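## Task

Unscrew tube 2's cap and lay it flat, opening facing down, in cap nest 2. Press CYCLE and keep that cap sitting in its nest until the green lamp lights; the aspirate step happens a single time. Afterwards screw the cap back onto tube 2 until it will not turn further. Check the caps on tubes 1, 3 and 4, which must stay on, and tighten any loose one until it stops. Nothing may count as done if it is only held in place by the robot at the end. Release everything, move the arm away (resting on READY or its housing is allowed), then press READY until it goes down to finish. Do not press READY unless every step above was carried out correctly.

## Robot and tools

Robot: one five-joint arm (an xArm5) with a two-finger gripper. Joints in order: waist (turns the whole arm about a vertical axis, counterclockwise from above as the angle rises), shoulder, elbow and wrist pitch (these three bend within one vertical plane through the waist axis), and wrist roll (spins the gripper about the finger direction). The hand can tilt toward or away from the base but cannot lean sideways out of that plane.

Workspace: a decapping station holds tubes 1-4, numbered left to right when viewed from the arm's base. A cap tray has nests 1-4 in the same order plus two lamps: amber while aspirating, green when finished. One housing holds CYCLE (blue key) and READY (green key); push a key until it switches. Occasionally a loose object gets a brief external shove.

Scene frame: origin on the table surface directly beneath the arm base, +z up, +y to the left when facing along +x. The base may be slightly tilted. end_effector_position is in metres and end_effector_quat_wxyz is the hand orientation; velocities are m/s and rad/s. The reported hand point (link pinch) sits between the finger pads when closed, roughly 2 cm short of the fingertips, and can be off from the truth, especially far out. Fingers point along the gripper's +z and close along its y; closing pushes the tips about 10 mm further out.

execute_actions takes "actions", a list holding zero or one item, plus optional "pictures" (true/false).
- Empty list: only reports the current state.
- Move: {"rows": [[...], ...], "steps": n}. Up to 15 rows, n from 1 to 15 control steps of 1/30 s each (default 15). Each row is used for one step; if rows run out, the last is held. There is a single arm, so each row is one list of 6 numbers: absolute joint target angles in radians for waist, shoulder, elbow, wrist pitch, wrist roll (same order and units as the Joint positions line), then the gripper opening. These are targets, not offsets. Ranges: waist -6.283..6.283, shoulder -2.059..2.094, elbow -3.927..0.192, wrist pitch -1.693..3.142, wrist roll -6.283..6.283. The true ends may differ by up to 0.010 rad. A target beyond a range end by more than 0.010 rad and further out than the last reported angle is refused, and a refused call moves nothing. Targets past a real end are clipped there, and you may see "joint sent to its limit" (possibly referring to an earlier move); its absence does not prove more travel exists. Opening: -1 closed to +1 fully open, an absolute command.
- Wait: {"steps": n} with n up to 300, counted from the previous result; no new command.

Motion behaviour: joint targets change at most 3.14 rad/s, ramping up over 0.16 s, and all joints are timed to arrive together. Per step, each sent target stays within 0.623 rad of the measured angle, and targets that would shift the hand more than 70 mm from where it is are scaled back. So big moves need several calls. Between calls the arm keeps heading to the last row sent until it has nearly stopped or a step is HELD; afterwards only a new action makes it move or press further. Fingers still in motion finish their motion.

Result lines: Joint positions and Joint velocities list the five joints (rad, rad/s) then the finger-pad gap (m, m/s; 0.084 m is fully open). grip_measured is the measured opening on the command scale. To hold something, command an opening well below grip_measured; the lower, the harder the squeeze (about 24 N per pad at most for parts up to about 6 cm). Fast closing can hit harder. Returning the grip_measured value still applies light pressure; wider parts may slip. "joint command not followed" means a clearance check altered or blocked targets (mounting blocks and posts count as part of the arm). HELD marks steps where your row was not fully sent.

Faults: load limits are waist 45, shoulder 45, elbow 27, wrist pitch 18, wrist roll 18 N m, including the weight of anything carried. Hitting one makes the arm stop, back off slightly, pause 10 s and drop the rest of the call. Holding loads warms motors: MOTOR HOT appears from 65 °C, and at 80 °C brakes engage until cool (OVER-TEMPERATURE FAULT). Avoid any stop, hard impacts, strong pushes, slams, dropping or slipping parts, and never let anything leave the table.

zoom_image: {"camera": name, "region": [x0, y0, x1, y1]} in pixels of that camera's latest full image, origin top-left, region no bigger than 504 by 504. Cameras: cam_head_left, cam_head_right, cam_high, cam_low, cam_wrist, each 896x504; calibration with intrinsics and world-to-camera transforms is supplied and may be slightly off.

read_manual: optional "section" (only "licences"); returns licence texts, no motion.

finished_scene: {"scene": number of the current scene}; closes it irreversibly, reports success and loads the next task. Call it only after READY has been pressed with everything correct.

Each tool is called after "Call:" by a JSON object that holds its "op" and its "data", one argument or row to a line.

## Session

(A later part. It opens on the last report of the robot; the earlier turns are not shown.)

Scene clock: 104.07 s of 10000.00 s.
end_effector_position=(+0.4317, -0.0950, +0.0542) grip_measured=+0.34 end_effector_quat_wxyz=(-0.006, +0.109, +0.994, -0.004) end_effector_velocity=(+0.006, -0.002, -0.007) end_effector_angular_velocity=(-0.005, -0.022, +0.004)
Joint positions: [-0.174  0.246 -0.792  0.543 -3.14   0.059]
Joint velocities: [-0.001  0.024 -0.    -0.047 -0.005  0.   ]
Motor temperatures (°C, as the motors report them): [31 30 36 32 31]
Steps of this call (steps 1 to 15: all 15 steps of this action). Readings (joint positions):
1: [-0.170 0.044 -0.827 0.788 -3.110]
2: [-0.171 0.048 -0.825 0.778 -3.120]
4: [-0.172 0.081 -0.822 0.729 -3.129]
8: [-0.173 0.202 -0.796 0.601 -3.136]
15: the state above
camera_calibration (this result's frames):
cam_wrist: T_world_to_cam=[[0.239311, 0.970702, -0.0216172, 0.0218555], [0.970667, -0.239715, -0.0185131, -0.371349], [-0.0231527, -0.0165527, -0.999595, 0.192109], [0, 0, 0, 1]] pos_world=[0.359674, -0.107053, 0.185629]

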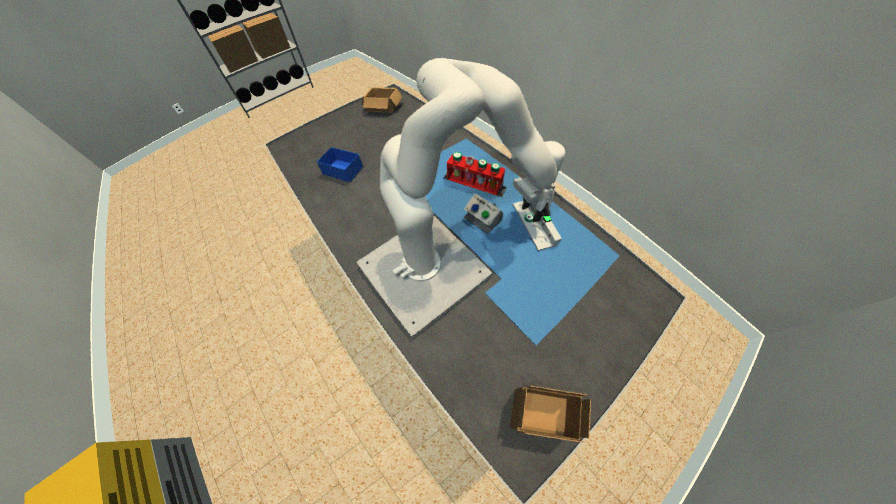

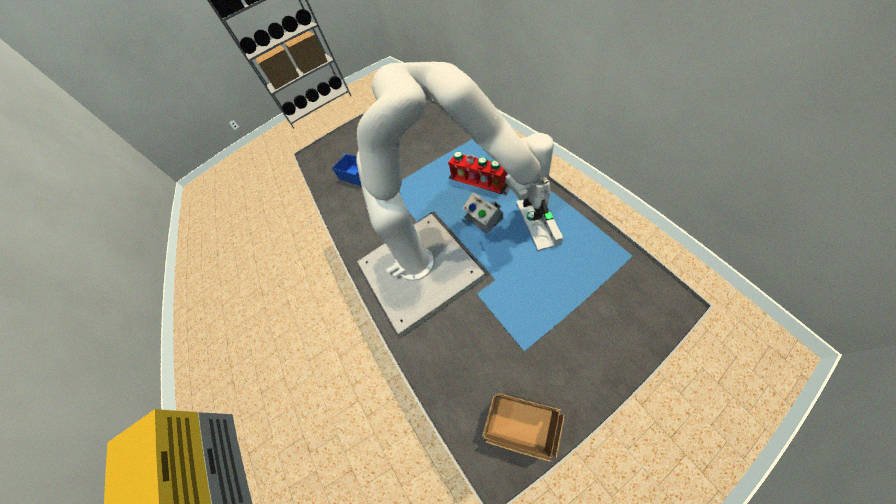

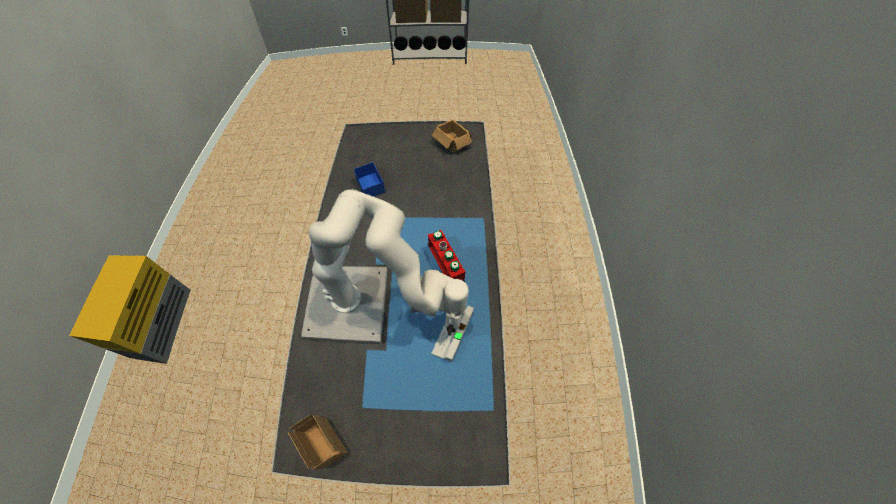

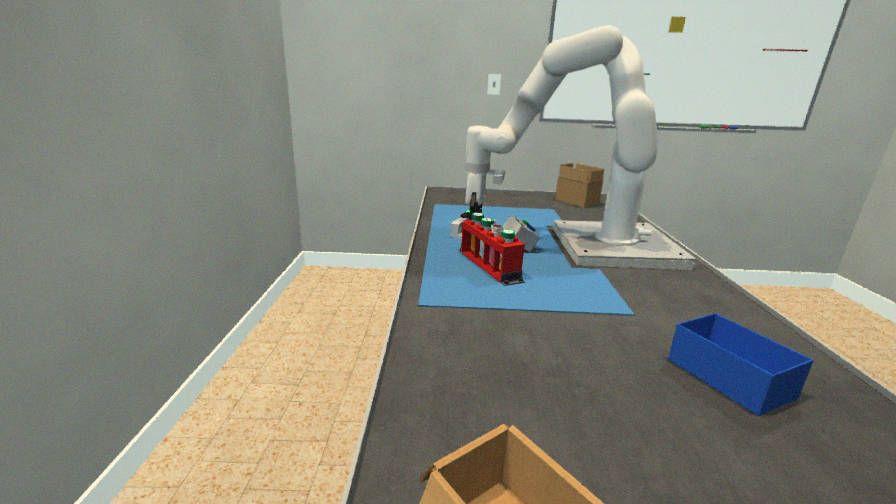

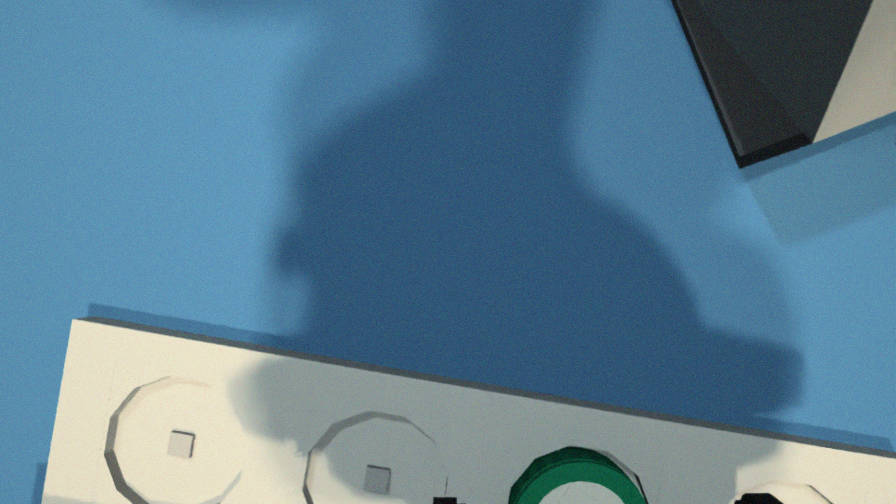

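Cap still there, centred.

Call:
{"op": "execute_actions", "data": {
  "actions": [
    {"rows":[[-0.174,0.297,-0.787,0.49,-3.14,0.35],[-0.174,0.297,-0.787,0.49,-3.14,0.35],[-0.174,0.297,-0.787,0.49,-3.14,0.35],[-0.174,0.297,-0.787,0.49,-3.14,0.35],[-0.174,0.297,-0.787,0.49,-3.14,0.35],[-0.174,0.297,-0.787,0.49,-3.14,0.35],[-0.174,0.297,-0.787,0.49,-3.14,-0.1],[-0.174,0.297,-0.787,0.49,-3.14,-0.1],[-0.174,0.297,-0.787,0.49,-3.14,-0.1],[-0.174,0.297,-0.787,0.49,-3.14,-0.1],[-0.174,0.297,-0.787,0.49,-3.14,-0.7]],"steps":15}
  ],
  "pictures": false
}}

Call:
{"op": "execute_actions", "data": {
  "actions": [
    {"rows":[[-0.174,0.25,-0.79,0.54,-3.14,-0.7],[-0.174,0.25,-0.79,0.54,-3.14,-0.7],[-0.174,0.25,-0.79,0.54,-3.14,-0.7],[-0.174,0.05,-0.82,0.77,-3.14,-0.7]],"steps":15}
  ],
  "pictures": false
}}

Call:
{"op": "execute_actions", "data": {
  "actions": [
    {"rows":[[-0.174,-0.13,-1.0,1.13,-3.9,-0.7]],"steps":12}
  ],
  "pictures": false
}}

Call:
{"op": "execute_actions", "data": {
  "actions": [
    {"rows":[[0.521,-0.13,-1.0,1.13,-4.69,-0.7]],"steps":15}
  ],
  "pictures": false
}}

Call:
{"op": "execute_actions", "data": {
  "actions": [
    {"rows":[[0.521,-0.048,-0.893,0.941,-4.69,-0.7]],"steps":15}
  ],
  "pictures": false
}}

Call:
{"op": "execute_actions", "data": {
  "actions": [
    {"rows":[[0.521,0.01,-0.842,0.832,-4.69,-0.7]],"steps":15}
  ]
}}

Scene clock: 110.60 s of 10000.00 s.
end_effector_position=(+0.4313, -0.0951, +0.0360) grip_measured=-0.26 end_effector_quat_wxyz=(-0.005, +0.109, +0.994, -0.004) end_effector_velocity=(-0.001, -0.000, -0.001) end_effector_angular_velocity=(+0.000, +0.000, -0.001)
Joint positions: [-0.174  0.295 -0.789  0.49  -3.14   0.033]
Joint velocities: [-0.001  0.002  0.002 -0.003  0.     0.   ]
Motor temperatures (°C, as the motors report them): [31 31 36 32 31]
Steps of this call (steps 1 to 15: the robot went on to your last target; steps 16 to 181: nothing new was sent; steps 182 to 196: all 15 steps of this action). Readings (joint positions):
182: [-0.174 0.250 -0.790 0.540 -3.140]
183: [-0.174 0.252 -0.790 0.537 -3.140]
185: [-0.174 0.269 -0.790 0.518 -3.140]
189: [-0.174 0.293 -0.786 0.497 -3.140]
196: the state above

Scene clock: 111.10 s of 10000.00 s.
end_effector_position=(+0.4305, -0.0941, +0.1301) grip_measured=-0.26 end_effector_quat_wxyz=(-0.005, +0.109, +0.994, -0.004) end_effector_velocity=(-0.035, +0.008, +0.022) end_effector_angular_velocity=(+0.021, +0.094, -0.000)
Joint positions: [-0.174  0.059 -0.82   0.756 -3.14   0.033]
Joint velocities: [ 0.001 -0.096  0.022  0.171 -0.    -0.   ]
Motor temperatures (°C, as the motors report them): [31 31 36 32 31]
Steps of this call (steps 1 to 15: all 15 steps of this action). Readings (joint positions):
1: [-0.174 0.295 -0.789 0.490 -3.140]
2: [-0.174 0.293 -0.789 0.493 -3.140]
4: [-0.174 0.279 -0.787 0.512 -3.140]
8: [-0.174 0.192 -0.796 0.613 -3.140]
15: the state above

Scene clock: 111.50 s of 10000.00 s.
end_effector_position=(+0.4327, -0.0936, +0.2235) grip_measured=-0.26 end_effector_quat_wxyz=(-0.007, -0.158, +0.987, -0.002) end_effector_velocity=(-0.026, +0.008, +0.281) end_effector_angular_velocity=(+0.024, +0.013, +1.869)
Joint positions: [-0.174 -0.082 -0.953  1.034 -3.676  0.033]
Joint velocities: [-0.    -0.408 -0.394  0.802 -1.869  0.   ]
Motor temperatures (°C, as the motors report them): [31 31 36 32 31]
Steps of this call (steps 1 to 12: all 12 steps of this action). Readings (joint positions):
1: [-0.174 0.057 -0.819 0.761 -3.140]
2: [-0.174 0.055 -0.819 0.767 -3.144]
4: [-0.174 0.043 -0.829 0.796 -3.187]
8: [-0.174 -0.023 -0.895 0.918 -3.413]
12: the state above

Scene clock: 112.00 s of 10000.00 s.
end_effector_position=(+0.4357, +0.0550, +0.2467) grip_measured=-0.26 end_effector_quat_wxyz=(-0.009, -0.545, +0.838, +0.002) end_effector_velocity=(-0.043, +0.343, +0.019) end_effector_angular_velocity=(+0.032, +0.002, +1.937)
Joint positions: [ 0.166 -0.118 -0.988  1.108 -4.172  0.033]
Joint velocities: [ 0.793 -0.029 -0.029  0.046 -1.145 -0.   ]
Motor temperatures (°C, as the motors report them): [31 31 36 32 31]
Steps of this call (steps 1 to 15: all 15 steps of this action). Readings (joint positions):
1: [-0.174 -0.095 -0.966 1.059 -3.735]
2: [-0.173 -0.106 -0.976 1.079 -3.784]
4: [-0.143 -0.113 -0.984 1.093 -3.841]
8: [-0.023 -0.111 -0.981 1.096 -3.940]
15: the state above

Scene clock: 112.50 s of 10000.00 s.
end_effector_position=(+0.3941, +0.1961, +0.1923) grip_measured=-0.26 end_effector_quat_wxyz=(+0.008, +0.837, -0.547, -0.005) end_effector_velocity=(-0.038, +0.079, -0.036) end_effector_angular_velocity=(+0.015, -0.010, +0.516)
Joint positions: [ 0.505 -0.051 -0.897  0.952 -4.664  0.033]
Joint velocities: [ 0.199  0.045  0.064 -0.125 -0.317 -0.   ]
Motor temperatures (°C, as the motors report them): [31 31 36 32 31]
Steps of this call (steps 1 to 15: all 15 steps of this action). Readings (joint positions):
1: [0.193 -0.118 -0.989 1.110 -4.211]
2: [0.220 -0.119 -0.989 1.109 -4.250]
4: [0.271 -0.112 -0.979 1.088 -4.324]
8: [0.368 -0.084 -0.942 1.030 -4.468]
15: the state above

Scene clock: 113.00 s of 10000.00 s.
end_effector_position=(+0.3910, +0.2021, +0.1537) grip_measured=-0.26 end_effector_quat_wxyz=(+0.006, +0.848, -0.529, -0.004) end_effector_velocity=(-0.002, +0.000, -0.005) end_effector_angular_velocity=(-0.002, +0.004, +0.006)
Joint positions: [ 0.521  0.009 -0.843  0.833 -4.69   0.033]
Joint velocities: [ 0.003  0.006  0.008 -0.01  -0.002 -0.   ]
Motor temperatures (°C, as the motors report them): [31 31 36 32 31]
Steps of this call (steps 1 to 15: all 15 steps of this action). Readings (joint positions):
1: [0.510 -0.050 -0.896 0.948 -4.672]
2: [0.513 -0.048 -0.894 0.942 -4.678]
4: [0.517 -0.033 -0.881 0.905 -4.684]
8: [0.519 0.004 -0.846 0.849 -4.689]
15: the state above
camera_calibration (this result's frames):
cam_wrist: T_world_to_cam=[[-0.908149, -0.418638, 0.00285181, 0.470993], [-0.418646, 0.908107, -0.00874235, 0.0508893], [0.00107013, -0.00913325, -0.999958, 0.284629], [0, 0, 0, 1]] pos_world=[0.448732, 0.153562, 0.283719]

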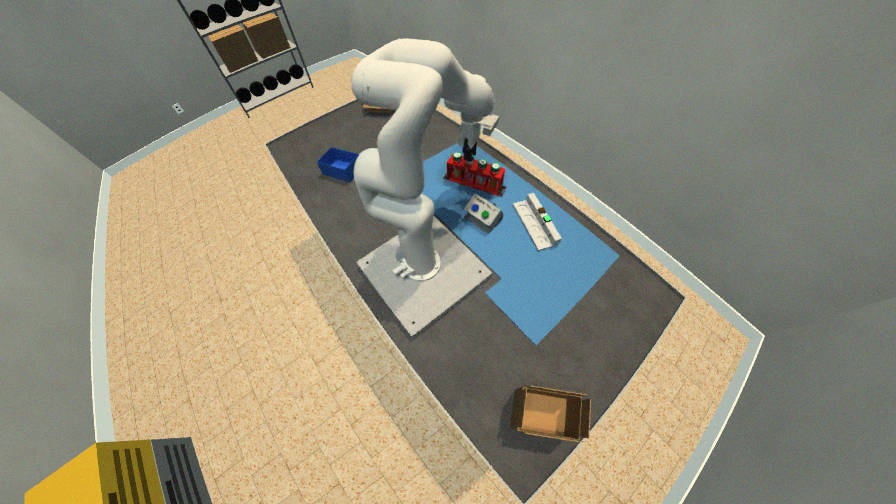

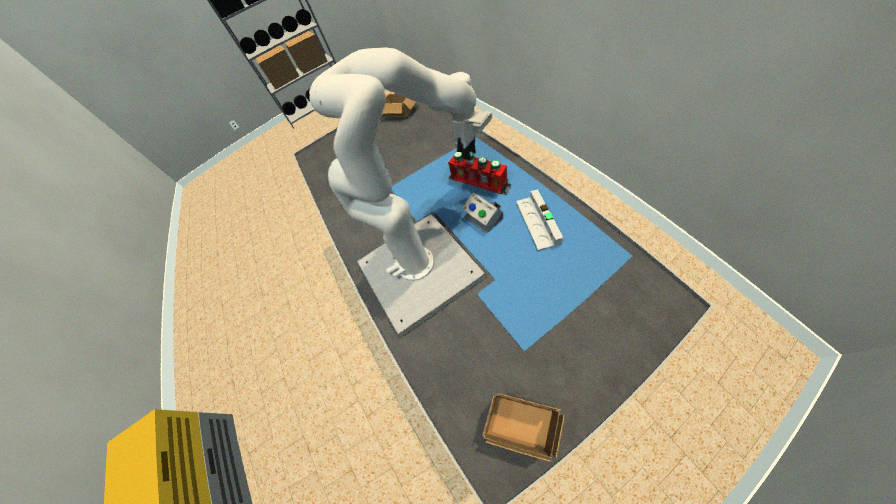

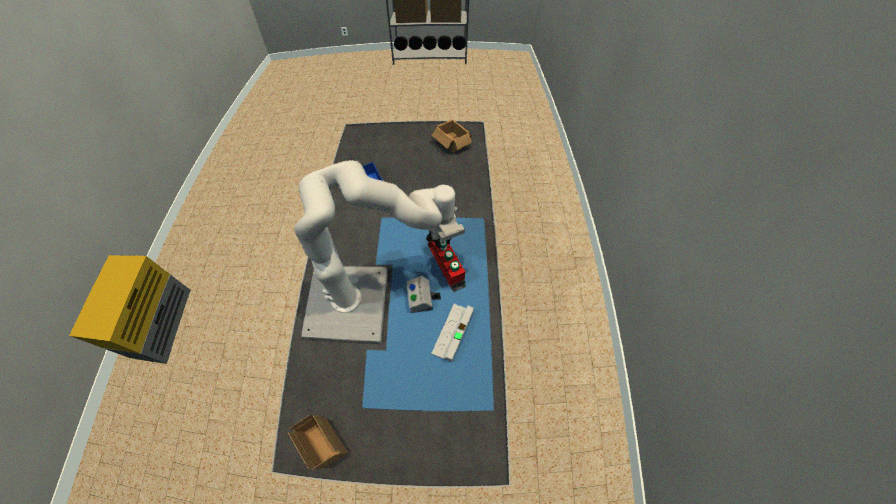

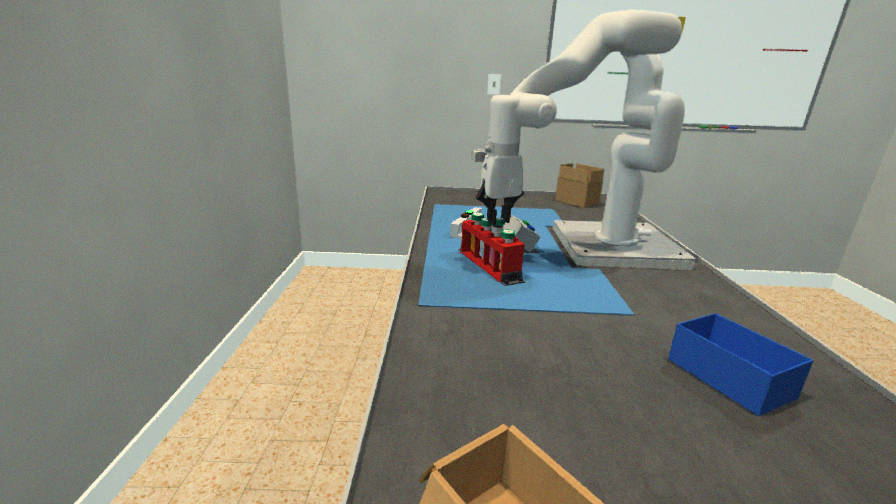

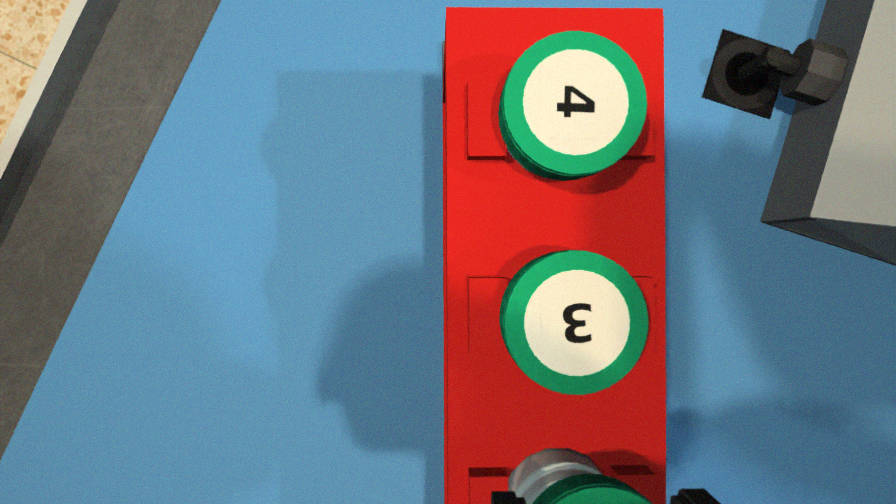

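Call:
{"op": "execute_actions", "data": {
  "actions": [
    {"rows":[[0.521,0.027,-0.833,0.806,-4.69,-0.7],[0.521,0.027,-0.833,0.806,-4.69,-0.7],[0.521,0.027,-0.833,0.806,-4.69,-0.7],[0.521,0.027,-0.833,0.806,-4.69,-0.7],[0.521,0.027,-0.833,0.806,-4.69,-0.7],[0.521,0.03,-0.832,0.802,-3.14,-0.7]],"steps":15}
  ],
  "pictures": false
}}

Call:
{"op": "execute_actions", "data": {
  "actions": [
    {"rows":[[0.521,0.034,-0.83,0.796,-1.545,-0.7]],"steps":15}
  ],
  "pictures": false
}}

Call:
{"op": "execute_actions", "data": {
  "actions": [
    {"rows":[[0.521,0.038,-0.828,0.79,-0.5,-0.7]],"steps":15}
  ],
  "pictures": false
}}

Call:
{"op": "execute_actions", "data": {
  "actions": [
    {"rows":[[0.521,0.042,-0.826,0.784,1.0,-0.7]],"steps":15}
  ]
}}

Scene clock: 118.93 s of 10000.00 s.
end_effector_position=(+0.3916, +0.2028, +0.1437) grip_measured=-0.26 end_effector_quat_wxyz=(+0.006, +0.689, -0.725, -0.002) end_effector_velocity=(-0.001, -0.004, -0.005) end_effector_angular_velocity=(-0.033, -0.008, -2.698)
Joint positions: [ 0.521  0.029 -0.834  0.801 -4.184  0.033]
Joint velocities: [-0.007  0.007  0.008 -0.008  2.692  0.   ]
Motor temperatures (°C, as the motors report them): [31 31 36 32 31]
Steps of this call (steps 1 to 15: the robot went on to your last target; steps 16 to 163: nothing new was sent; steps 164 to 178: all 15 steps of this action). Readings (joint positions):
164: [0.521 0.010 -0.842 0.832 -4.690]
165: [0.521 0.011 -0.842 0.829 -4.690]
167: [0.521 0.017 -0.838 0.820 -4.690]
171: [0.521 0.024 -0.836 0.808 -4.672]
178: the state above

Scene clock: 119.43 s of 10000.00 s.
end_effector_position=(+0.3910, +0.2027, +0.1412) grip_measured=-0.26 end_effector_quat_wxyz=(-0.007, -0.102, +0.995, -0.002) end_effector_velocity=(-0.002, +0.001, -0.003) end_effector_angular_velocity=(-0.036, -0.010, -2.608)
Joint positions: [ 0.522  0.033 -0.831  0.796 -2.867  0.033]
Joint velocities: [ 0.004  0.004  0.004 -0.002  2.613 -0.   ]
Motor temperatures (°C, as the motors report them): [31 31 36 32 31]
Steps of this call (steps 1 to 15: all 15 steps of this action). Readings (joint positions):
1: [0.521 0.029 -0.834 0.801 -4.094]
2: [0.521 0.030 -0.833 0.801 -4.006]
4: [0.520 0.030 -0.833 0.801 -3.830]
8: [0.521 0.032 -0.832 0.798 -3.480]
15: the state above

Scene clock: 119.93 s of 10000.00 s.
end_effector_position=(+0.3915, +0.2026, +0.1391) grip_measured=-0.26 end_effector_quat_wxyz=(-0.004, +0.527, +0.850, -0.005) end_effector_velocity=(+0.000, -0.000, +0.000) end_effector_angular_velocity=(-0.030, -0.016, -2.614)
Joint positions: [ 0.521  0.038 -0.829  0.789 -1.554  0.033]
Joint velocities: [-0.001 -0.     0.001 -0.002  2.613  0.   ]
Motor temperatures (°C, as the motors report them): [31 31 36 32 31]
Steps of this call (steps 1 to 15: all 15 steps of this action). Readings (joint positions):
1: [0.522 0.034 -0.831 0.796 -2.780]
2: [0.522 0.034 -0.831 0.795 -2.692]
4: [0.522 0.034 -0.831 0.795 -2.517]
8: [0.522 0.037 -0.830 0.791 -2.167]
15: the state above

Scene clock: 120.43 s of 10000.00 s.
end_effector_position=(+0.3906, +0.2016, +0.1367) grip_measured=-0.25 end_effector_quat_wxyz=(+0.001, +0.936, +0.351, -0.008) end_effector_velocity=(-0.003, +0.003, -0.002) end_effector_angular_velocity=(-0.039, -0.017, -2.605)
Joint positions: [ 0.52   0.041 -0.826  0.785 -0.24   0.033]
Joint velocities: [ 0.009  0.002  0.003 -0.003  2.615  0.   ]
Motor temperatures (°C, as the motors report them): [31 31 36 32 31]
Steps of this call (steps 1 to 15: all 15 steps of this action). Readings (joint positions):
1: [0.521 0.038 -0.829 0.788 -1.466]
2: [0.521 0.038 -0.829 0.788 -1.378]
4: [0.521 0.038 -0.829 0.788 -1.203]
8: [0.520 0.039 -0.828 0.786 -0.853]
15: the state above
camera_calibration (this result's frames):
cam_wrist: T_world_to_cam=[[0.639115, -0.768955, -0.0155175, -0.0607117], [-0.768952, -0.639263, 0.00745596, 0.497595], [-0.015653, 0.00716698, -0.999852, 0.270819], [0, 0, 0, 1]] pos_world=[0.425668, 0.269469, 0.266127]

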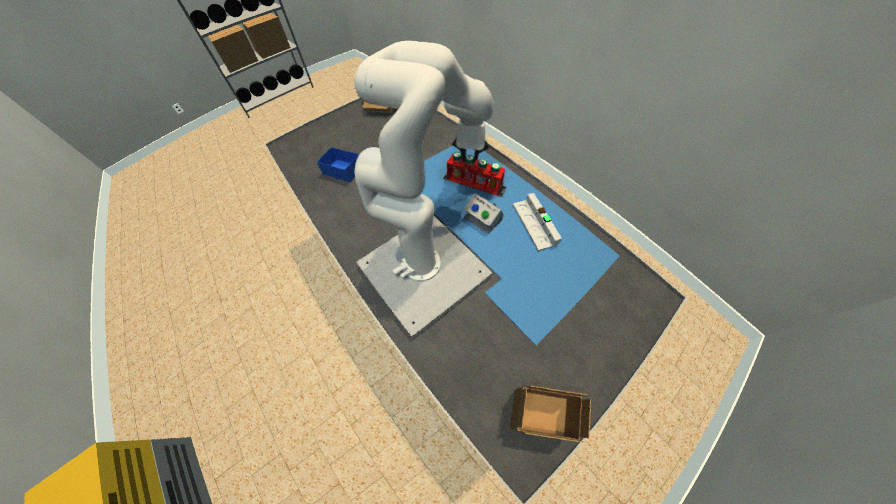

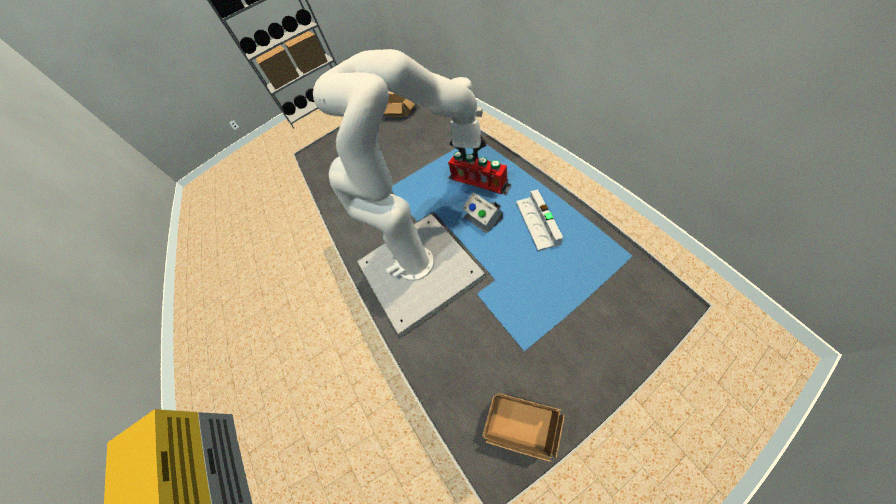

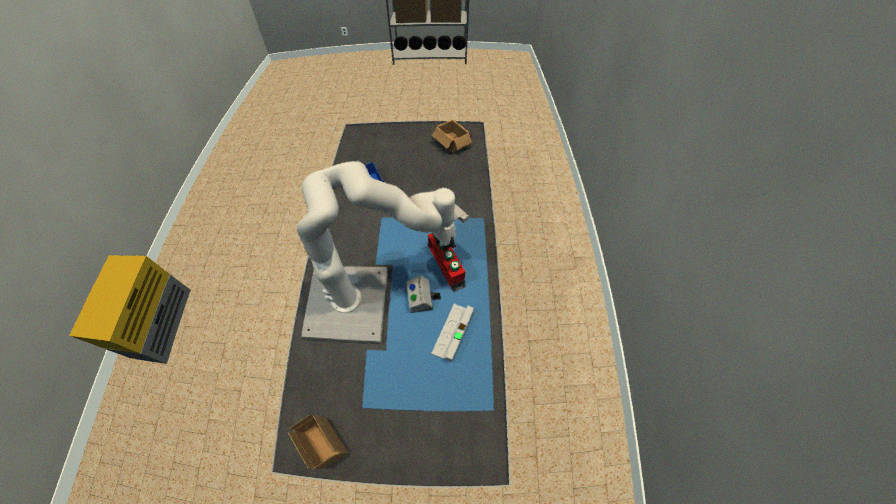

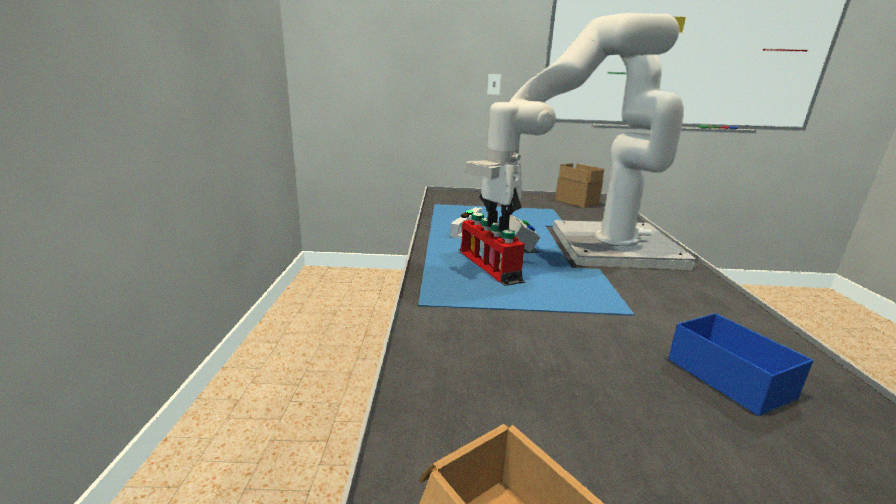

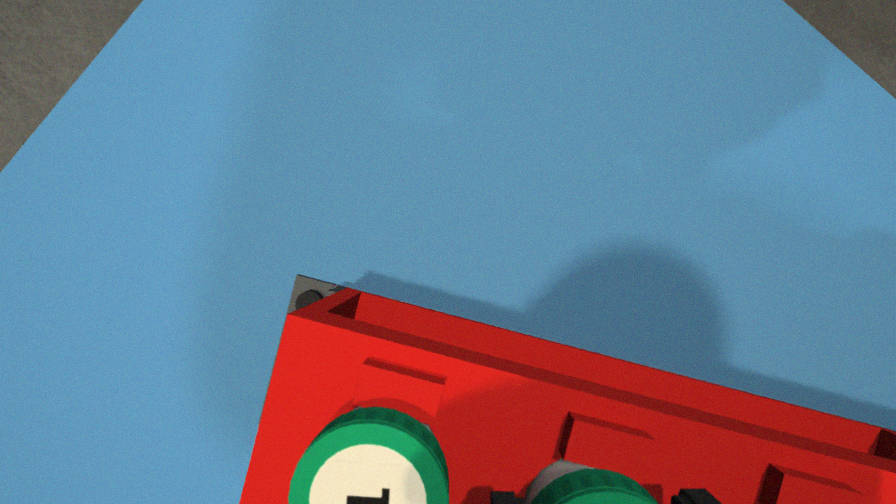

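Call:
{"op": "execute_actions", "data": {
  "actions": [
    {"rows":[[0.521,0.046,-0.824,0.778,1.596,-0.7]],"steps":15}
  ],
  "pictures": false
}}

Call:
{"op": "execute_actions", "data": {
  "actions": [
    {"rows":[[0.521,0.05,-0.822,0.772,3.0,-0.7]],"steps":15}
  ],
  "pictures": false
}}

Call:
{"op": "execute_actions", "data": {
  "actions": [
    {"rows":[[0.521,0.054,-0.82,0.766,4.74,-0.7]],"steps":15}
  ],
  "pictures": false
}}

Call:
{"op": "execute_actions", "data": {
  "actions": [
    {"rows":[[0.521,0.054,-0.82,0.766,4.74,-0.7]],"steps":8}
  ]
}}

Call:
{"op": "zoom_image", "data": {
  "camera": "cam_low",
  "region": [440,170,560,290]
}}

Scene clock: 125.90 s of 10000.00 s.
end_effector_position=(+0.3922, +0.2012, +0.1358) grip_measured=-0.25 end_effector_quat_wxyz=(+0.005, +0.851, -0.525, -0.003) end_effector_velocity=(-0.001, +0.002, -0.000) end_effector_angular_velocity=(-0.002, -0.002, -0.205)
Joint positions: [ 0.517  0.044 -0.825  0.778  1.579  0.033]
Joint velocities: [ 0.005  0.001  0.    -0.002  0.21  -0.   ]
Motor temperatures (°C, as the motors report them): [31 31 35 33 31]
Steps of this call (steps 1 to 45: the robot went on to your last target; steps 46 to 149: nothing new was sent; steps 150 to 164: all 15 steps of this action). Readings (joint positions):
150: [0.521 0.042 -0.826 0.782 1.000]
151: [0.521 0.042 -0.826 0.782 1.004]
153: [0.521 0.042 -0.826 0.782 1.047]
157: [0.518 0.043 -0.826 0.779 1.316]
164: the state above

Scene clock: 126.40 s of 10000.00 s.
end_effector_position=(+0.3907, +0.2016, +0.1322) grip_measured=-0.25 end_effector_quat_wxyz=(-0.008, -0.512, +0.859, +0.001) end_effector_velocity=(-0.004, +0.000, -0.004) end_effector_angular_velocity=(-0.041, -0.011, -2.604)
Joint positions: [ 0.52   0.05  -0.822  0.772  2.542  0.033]
Joint velocities: [ 0.004  0.003  0.007 -0.002  2.608 -0.   ]
Motor temperatures (°C, as the motors report them): [31 31 35 33 31]
Steps of this call (steps 1 to 15: all 15 steps of this action). Readings (joint positions):
1: [0.518 0.044 -0.825 0.778 1.585]
2: [0.518 0.044 -0.825 0.778 1.592]
4: [0.518 0.045 -0.825 0.777 1.640]
8: [0.519 0.046 -0.824 0.775 1.920]
15: the state above

Scene clock: 126.90 s of 10000.00 s.
end_effector_position=(+0.3888, +0.2033, +0.1294) grip_measured=-0.25 end_effector_quat_wxyz=(-0.008, +0.112, +0.994, -0.005) end_effector_velocity=(+0.003, +0.007, +0.000) end_effector_angular_velocity=(-0.036, -0.036, -2.602)
Joint positions: [ 0.525  0.055 -0.819  0.767  3.847  0.033]
Joint velocities: [ 0.011  0.007 -0.005 -0.018  2.614  0.   ]
Motor temperatures (°C, as the motors report them): [31 31 35 33 31]
Steps of this call (steps 1 to 15: all 15 steps of this action). Readings (joint positions):
1: [0.520 0.050 -0.822 0.772 2.629]
2: [0.520 0.051 -0.821 0.772 2.713]
4: [0.520 0.051 -0.820 0.772 2.884]
8: [0.522 0.053 -0.818 0.771 3.234]
15: the state above

Scene clock: 127.17 s of 10000.00 s.
end_effector_position=(+0.3915, +0.2030, +0.1305) grip_measured=-0.25 end_effector_quat_wxyz=(-0.004, +0.438, +0.899, -0.005) end_effector_velocity=(+0.014, -0.012, +0.011) end_effector_angular_velocity=(-0.012, -0.034, -2.097)
Joint positions: [ 0.522  0.055 -0.822  0.763  4.527  0.033]
Joint velocities: [-0.038 -0.02  -0.009  0.002  2.059 -0.   ]
Motor temperatures (°C, as the motors report them): [31 31 35 33 31]
Steps of this call (steps 1 to 8: all 8 steps of this action). Readings (joint positions):
1: [0.525 0.055 -0.819 0.766 3.934]
2: [0.526 0.055 -0.819 0.765 4.022]
4: [0.526 0.056 -0.820 0.764 4.197]
8: the state above
camera_calibration (this result's frames):
cam_wrist: T_world_to_cam=[[0.801161, 0.597981, -0.0236529, -0.40018], [0.597905, -0.801492, -0.010943, -0.00046005], [-0.0255013, -0.00537513, -0.99966, 0.271053], [0, 0, 0, 1]] pos_world=[0.327796, 0.240389, 0.261491]

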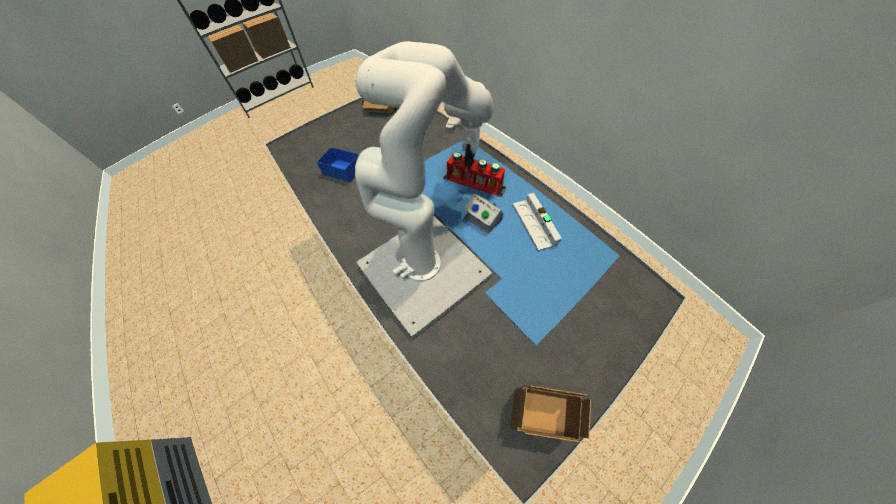

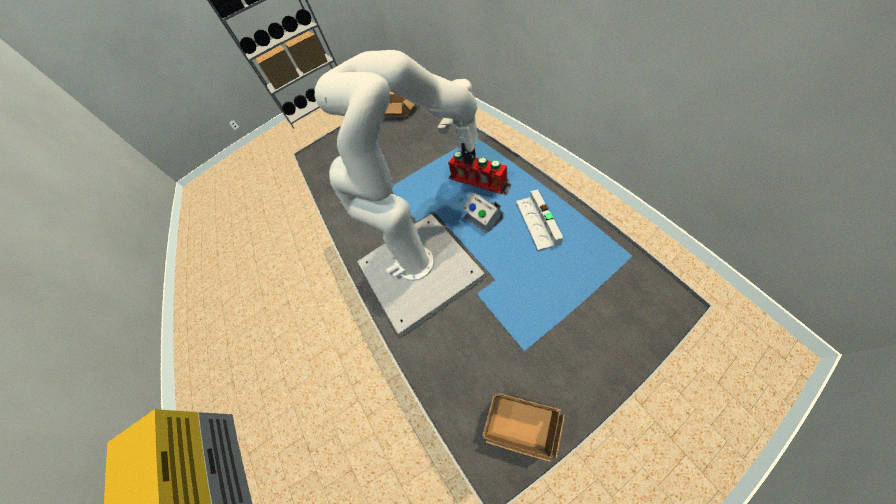

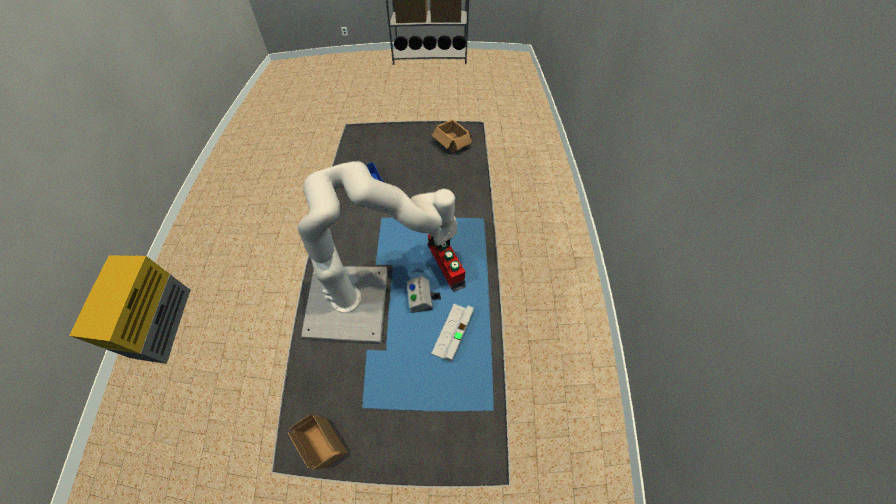

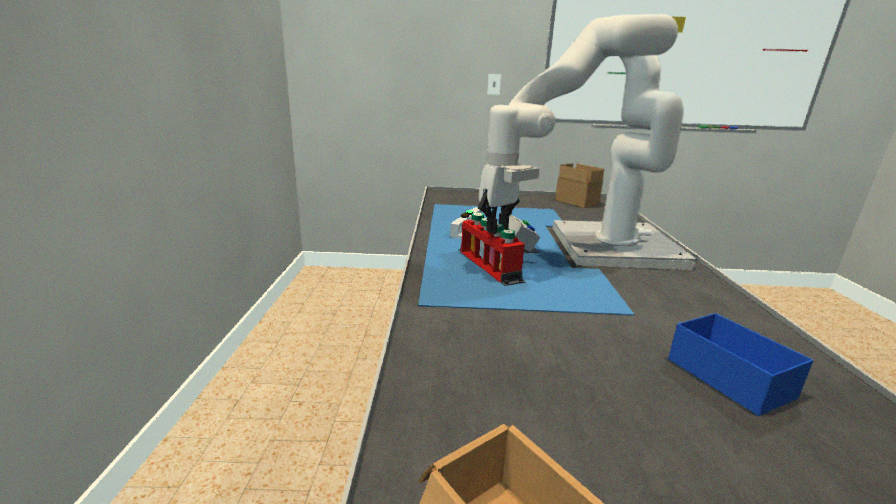

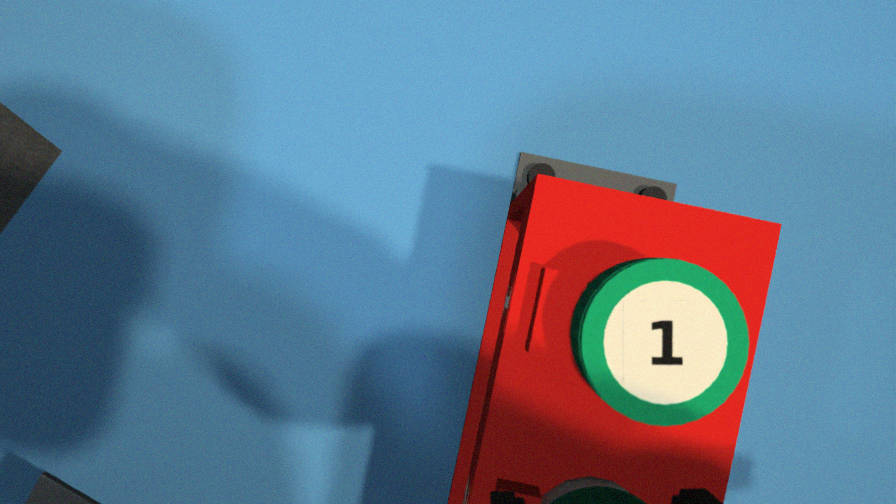

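Region (440, 170, 560, 290) of cam_low's 896x504 image, scaled by 4.200, with more detail than that image has.

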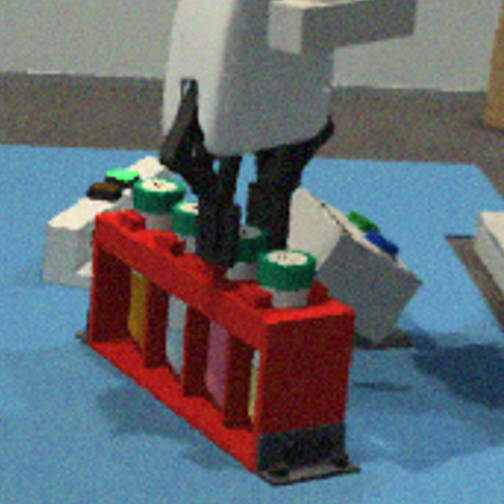

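Call:
{"op": "execute_actions", "data": {
  "actions": [
    {"rows":[[0.521,0.052,-0.821,0.769,4.74,0.35],[0.521,0.052,-0.821,0.769,4.74,0.35],[0.521,0.052,-0.821,0.769,4.74,0.35],[0.521,0.052,-0.821,0.769,4.74,0.35],[0.521,0.052,-0.821,0.769,4.74,0.35],[0.521,-0.048,-0.893,0.941,4.74,0.35]],"steps":15}
  ],
  "pictures": false
}}

Call:
{"op": "execute_actions", "data": {
  "actions": [
    {"rows":[[0.521,-0.13,-1.0,1.13,1.596,0.35]],"steps":15}
  ],
  "pictures": false
}}

Call:
{"op": "execute_actions", "data": {
  "actions": [
    {"rows":[[0.521,-0.13,-1.0,1.13,1.596,0.35]],"steps":15}
  ],
  "pictures": false
}}

Call:
{"op": "execute_actions", "data": {
  "actions": [
    {"rows":[[0.521,-0.13,-1.0,1.13,1.596,0.35]],"steps":15}
  ]
}}

Scene clock: 138.00 s of 10000.00 s.
end_effector_position=(+0.3927, +0.2035, +0.1875) grip_measured=+0.34 end_effector_quat_wxyz=(-0.003, +0.531, +0.847, -0.004) end_effector_velocity=(-0.025, -0.014, +0.020) end_effector_angular_velocity=(-0.043, +0.082, -0.004)
Joint positions: [ 0.522 -0.043 -0.89   0.928  4.74   0.059]
Joint velocities: [-0.003 -0.058 -0.018  0.169  0.001  0.   ]
Motor temperatures (°C, as the motors report them): [31 30 34 33 31]
Steps of this call (steps 1 to 30: the robot went on to your last target; steps 31 to 310: nothing new was sent; steps 311 to 325: all 15 steps of this action). Readings (joint positions):
311: [0.521 0.054 -0.821 0.762 4.740]
312: [0.521 0.054 -0.820 0.764 4.740]
314: [0.523 0.055 -0.813 0.772 4.740]
318: [0.523 0.048 -0.818 0.792 4.740]
325: the state above

Scene clock: 138.50 s of 10000.00 s.
end_effector_position=(+0.3900, +0.2018, +0.2528) grip_measured=+0.34 end_effector_quat_wxyz=(-0.006, +0.087, +0.996, -0.004) end_effector_velocity=(-0.012, -0.007, +0.017) end_effector_angular_velocity=(+0.013, +0.058, +2.610)
Joint positions: [ 0.521 -0.127 -0.996  1.121  3.793  0.059]
Joint velocities: [-0.001 -0.024 -0.033  0.104 -2.611 -0.   ]
Motor temperatures (°C, as the motors report them): [31 30 34 33 31]
Steps of this call (steps 1 to 15: all 15 steps of this action). Readings (joint positions):
1: [0.521 -0.044 -0.890 0.933 4.740]
2: [0.521 -0.045 -0.890 0.937 4.736]
4: [0.521 -0.051 -0.897 0.954 4.693]
8: [0.521 -0.088 -0.945 1.035 4.415]
15: the state above

Scene clock: 139.00 s of 10000.00 s.
end_effector_position=(+0.3895, +0.2015, +0.2552) grip_measured=+0.34 end_effector_quat_wxyz=(-0.008, -0.540, +0.842, +0.001) end_effector_velocity=(+0.000, +0.000, +0.001) end_effector_angular_velocity=(+0.039, +0.015, +2.613)
Joint positions: [ 0.521 -0.13  -1.     1.13   2.479  0.059]
Joint velocities: [ 0.    -0.002 -0.001 -0.    -2.613  0.   ]
Motor temperatures (°C, as the motors report them): [31 30 35 33 31]
Steps of this call (steps 1 to 15: all 15 steps of this action). Readings (joint positions):
1: [0.521 -0.128 -0.996 1.124 3.705]
2: [0.521 -0.128 -0.997 1.126 3.618]
4: [0.521 -0.129 -0.998 1.128 3.443]
8: [0.521 -0.129 -0.999 1.130 3.092]
15: the state above

Scene clock: 139.50 s of 10000.00 s.
end_effector_position=(+0.3895, +0.2015, +0.2553) grip_measured=+0.34 end_effector_quat_wxyz=(+0.007, +0.844, -0.536, -0.004) end_effector_velocity=(+0.000, -0.000, +0.000) end_effector_angular_velocity=(+0.002, +0.001, +0.147)
Joint positions: [ 0.521 -0.13  -1.     1.13   1.609  0.059]
Joint velocities: [-0.    -0.    -0.     0.    -0.148 -0.   ]
Motor temperatures (°C, as the motors report them): [31 30 35 33 31]
Steps of this call (steps 1 to 15: all 15 steps of this action). Readings (joint positions):
1: [0.521 -0.130 -1.000 1.130 2.392]
2: [0.521 -0.130 -1.000 1.130 2.304]
4: [0.521 -0.130 -1.000 1.130 2.129]
8: [0.521 -0.130 -1.000 1.130 1.801]
15: the state above
camera_calibration (this result's frames):
cam_wrist: T_world_to_cam=[[-0.914241, -0.405149, 0.00425206, 0.468427], [-0.405171, 0.914196, -0.0090404, 0.0453214], [-0.000224507, -0.00998792, -0.99995, 0.386855], [0, 0, 0, 1]] pos_world=[0.446705, 0.152214, 0.385254]

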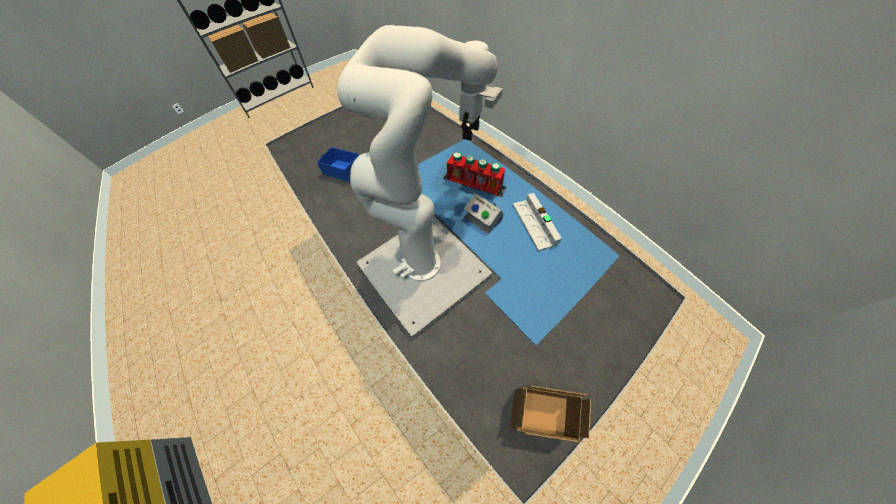

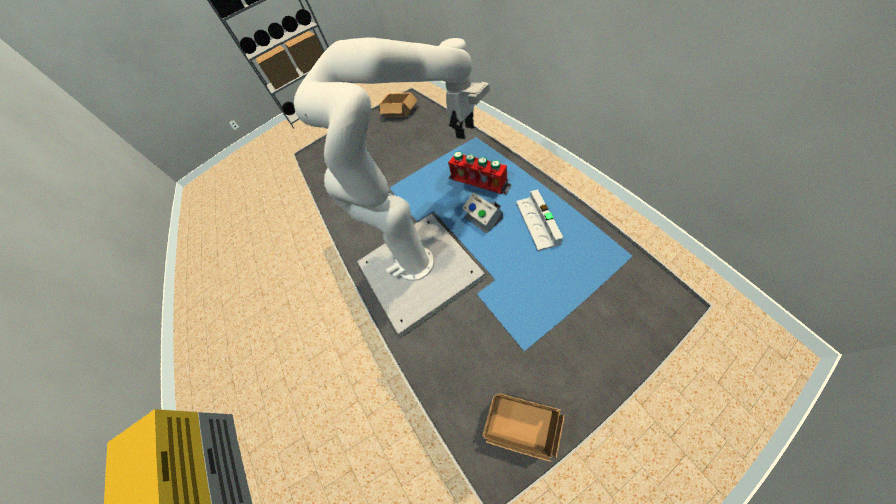

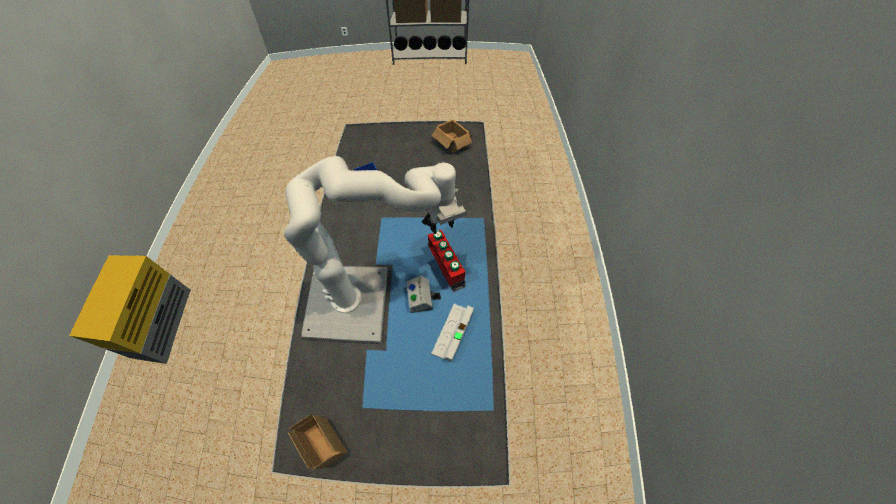

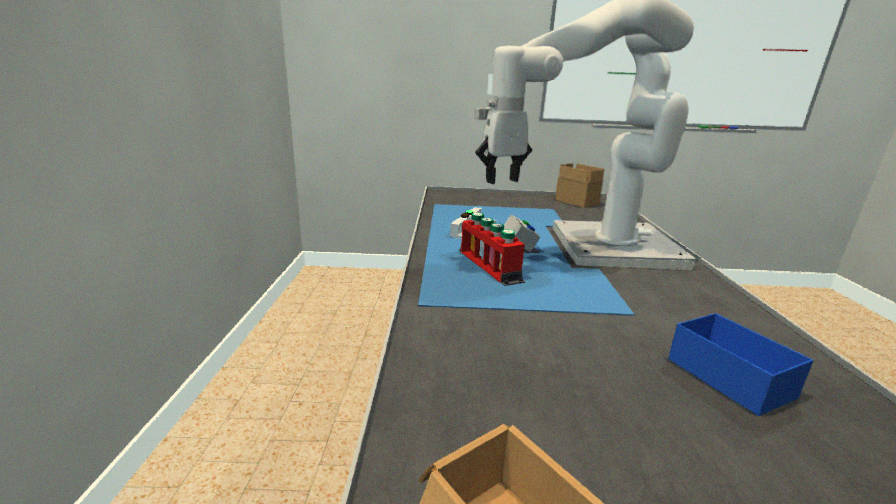

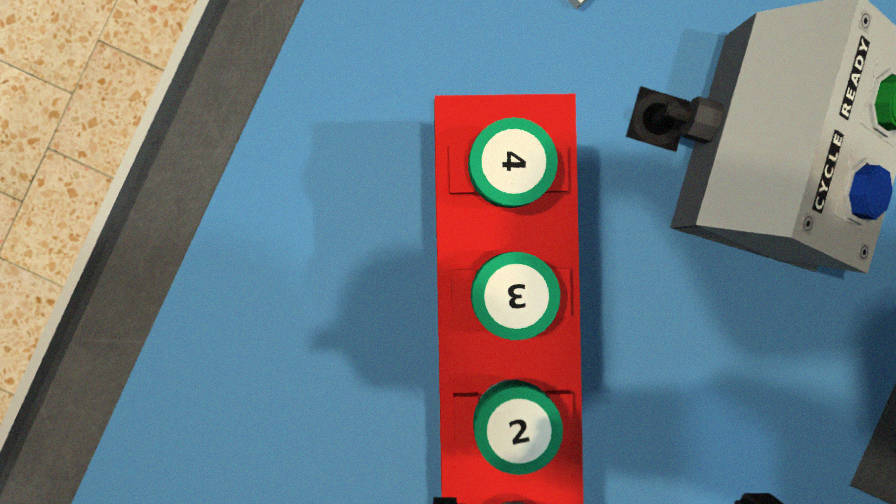

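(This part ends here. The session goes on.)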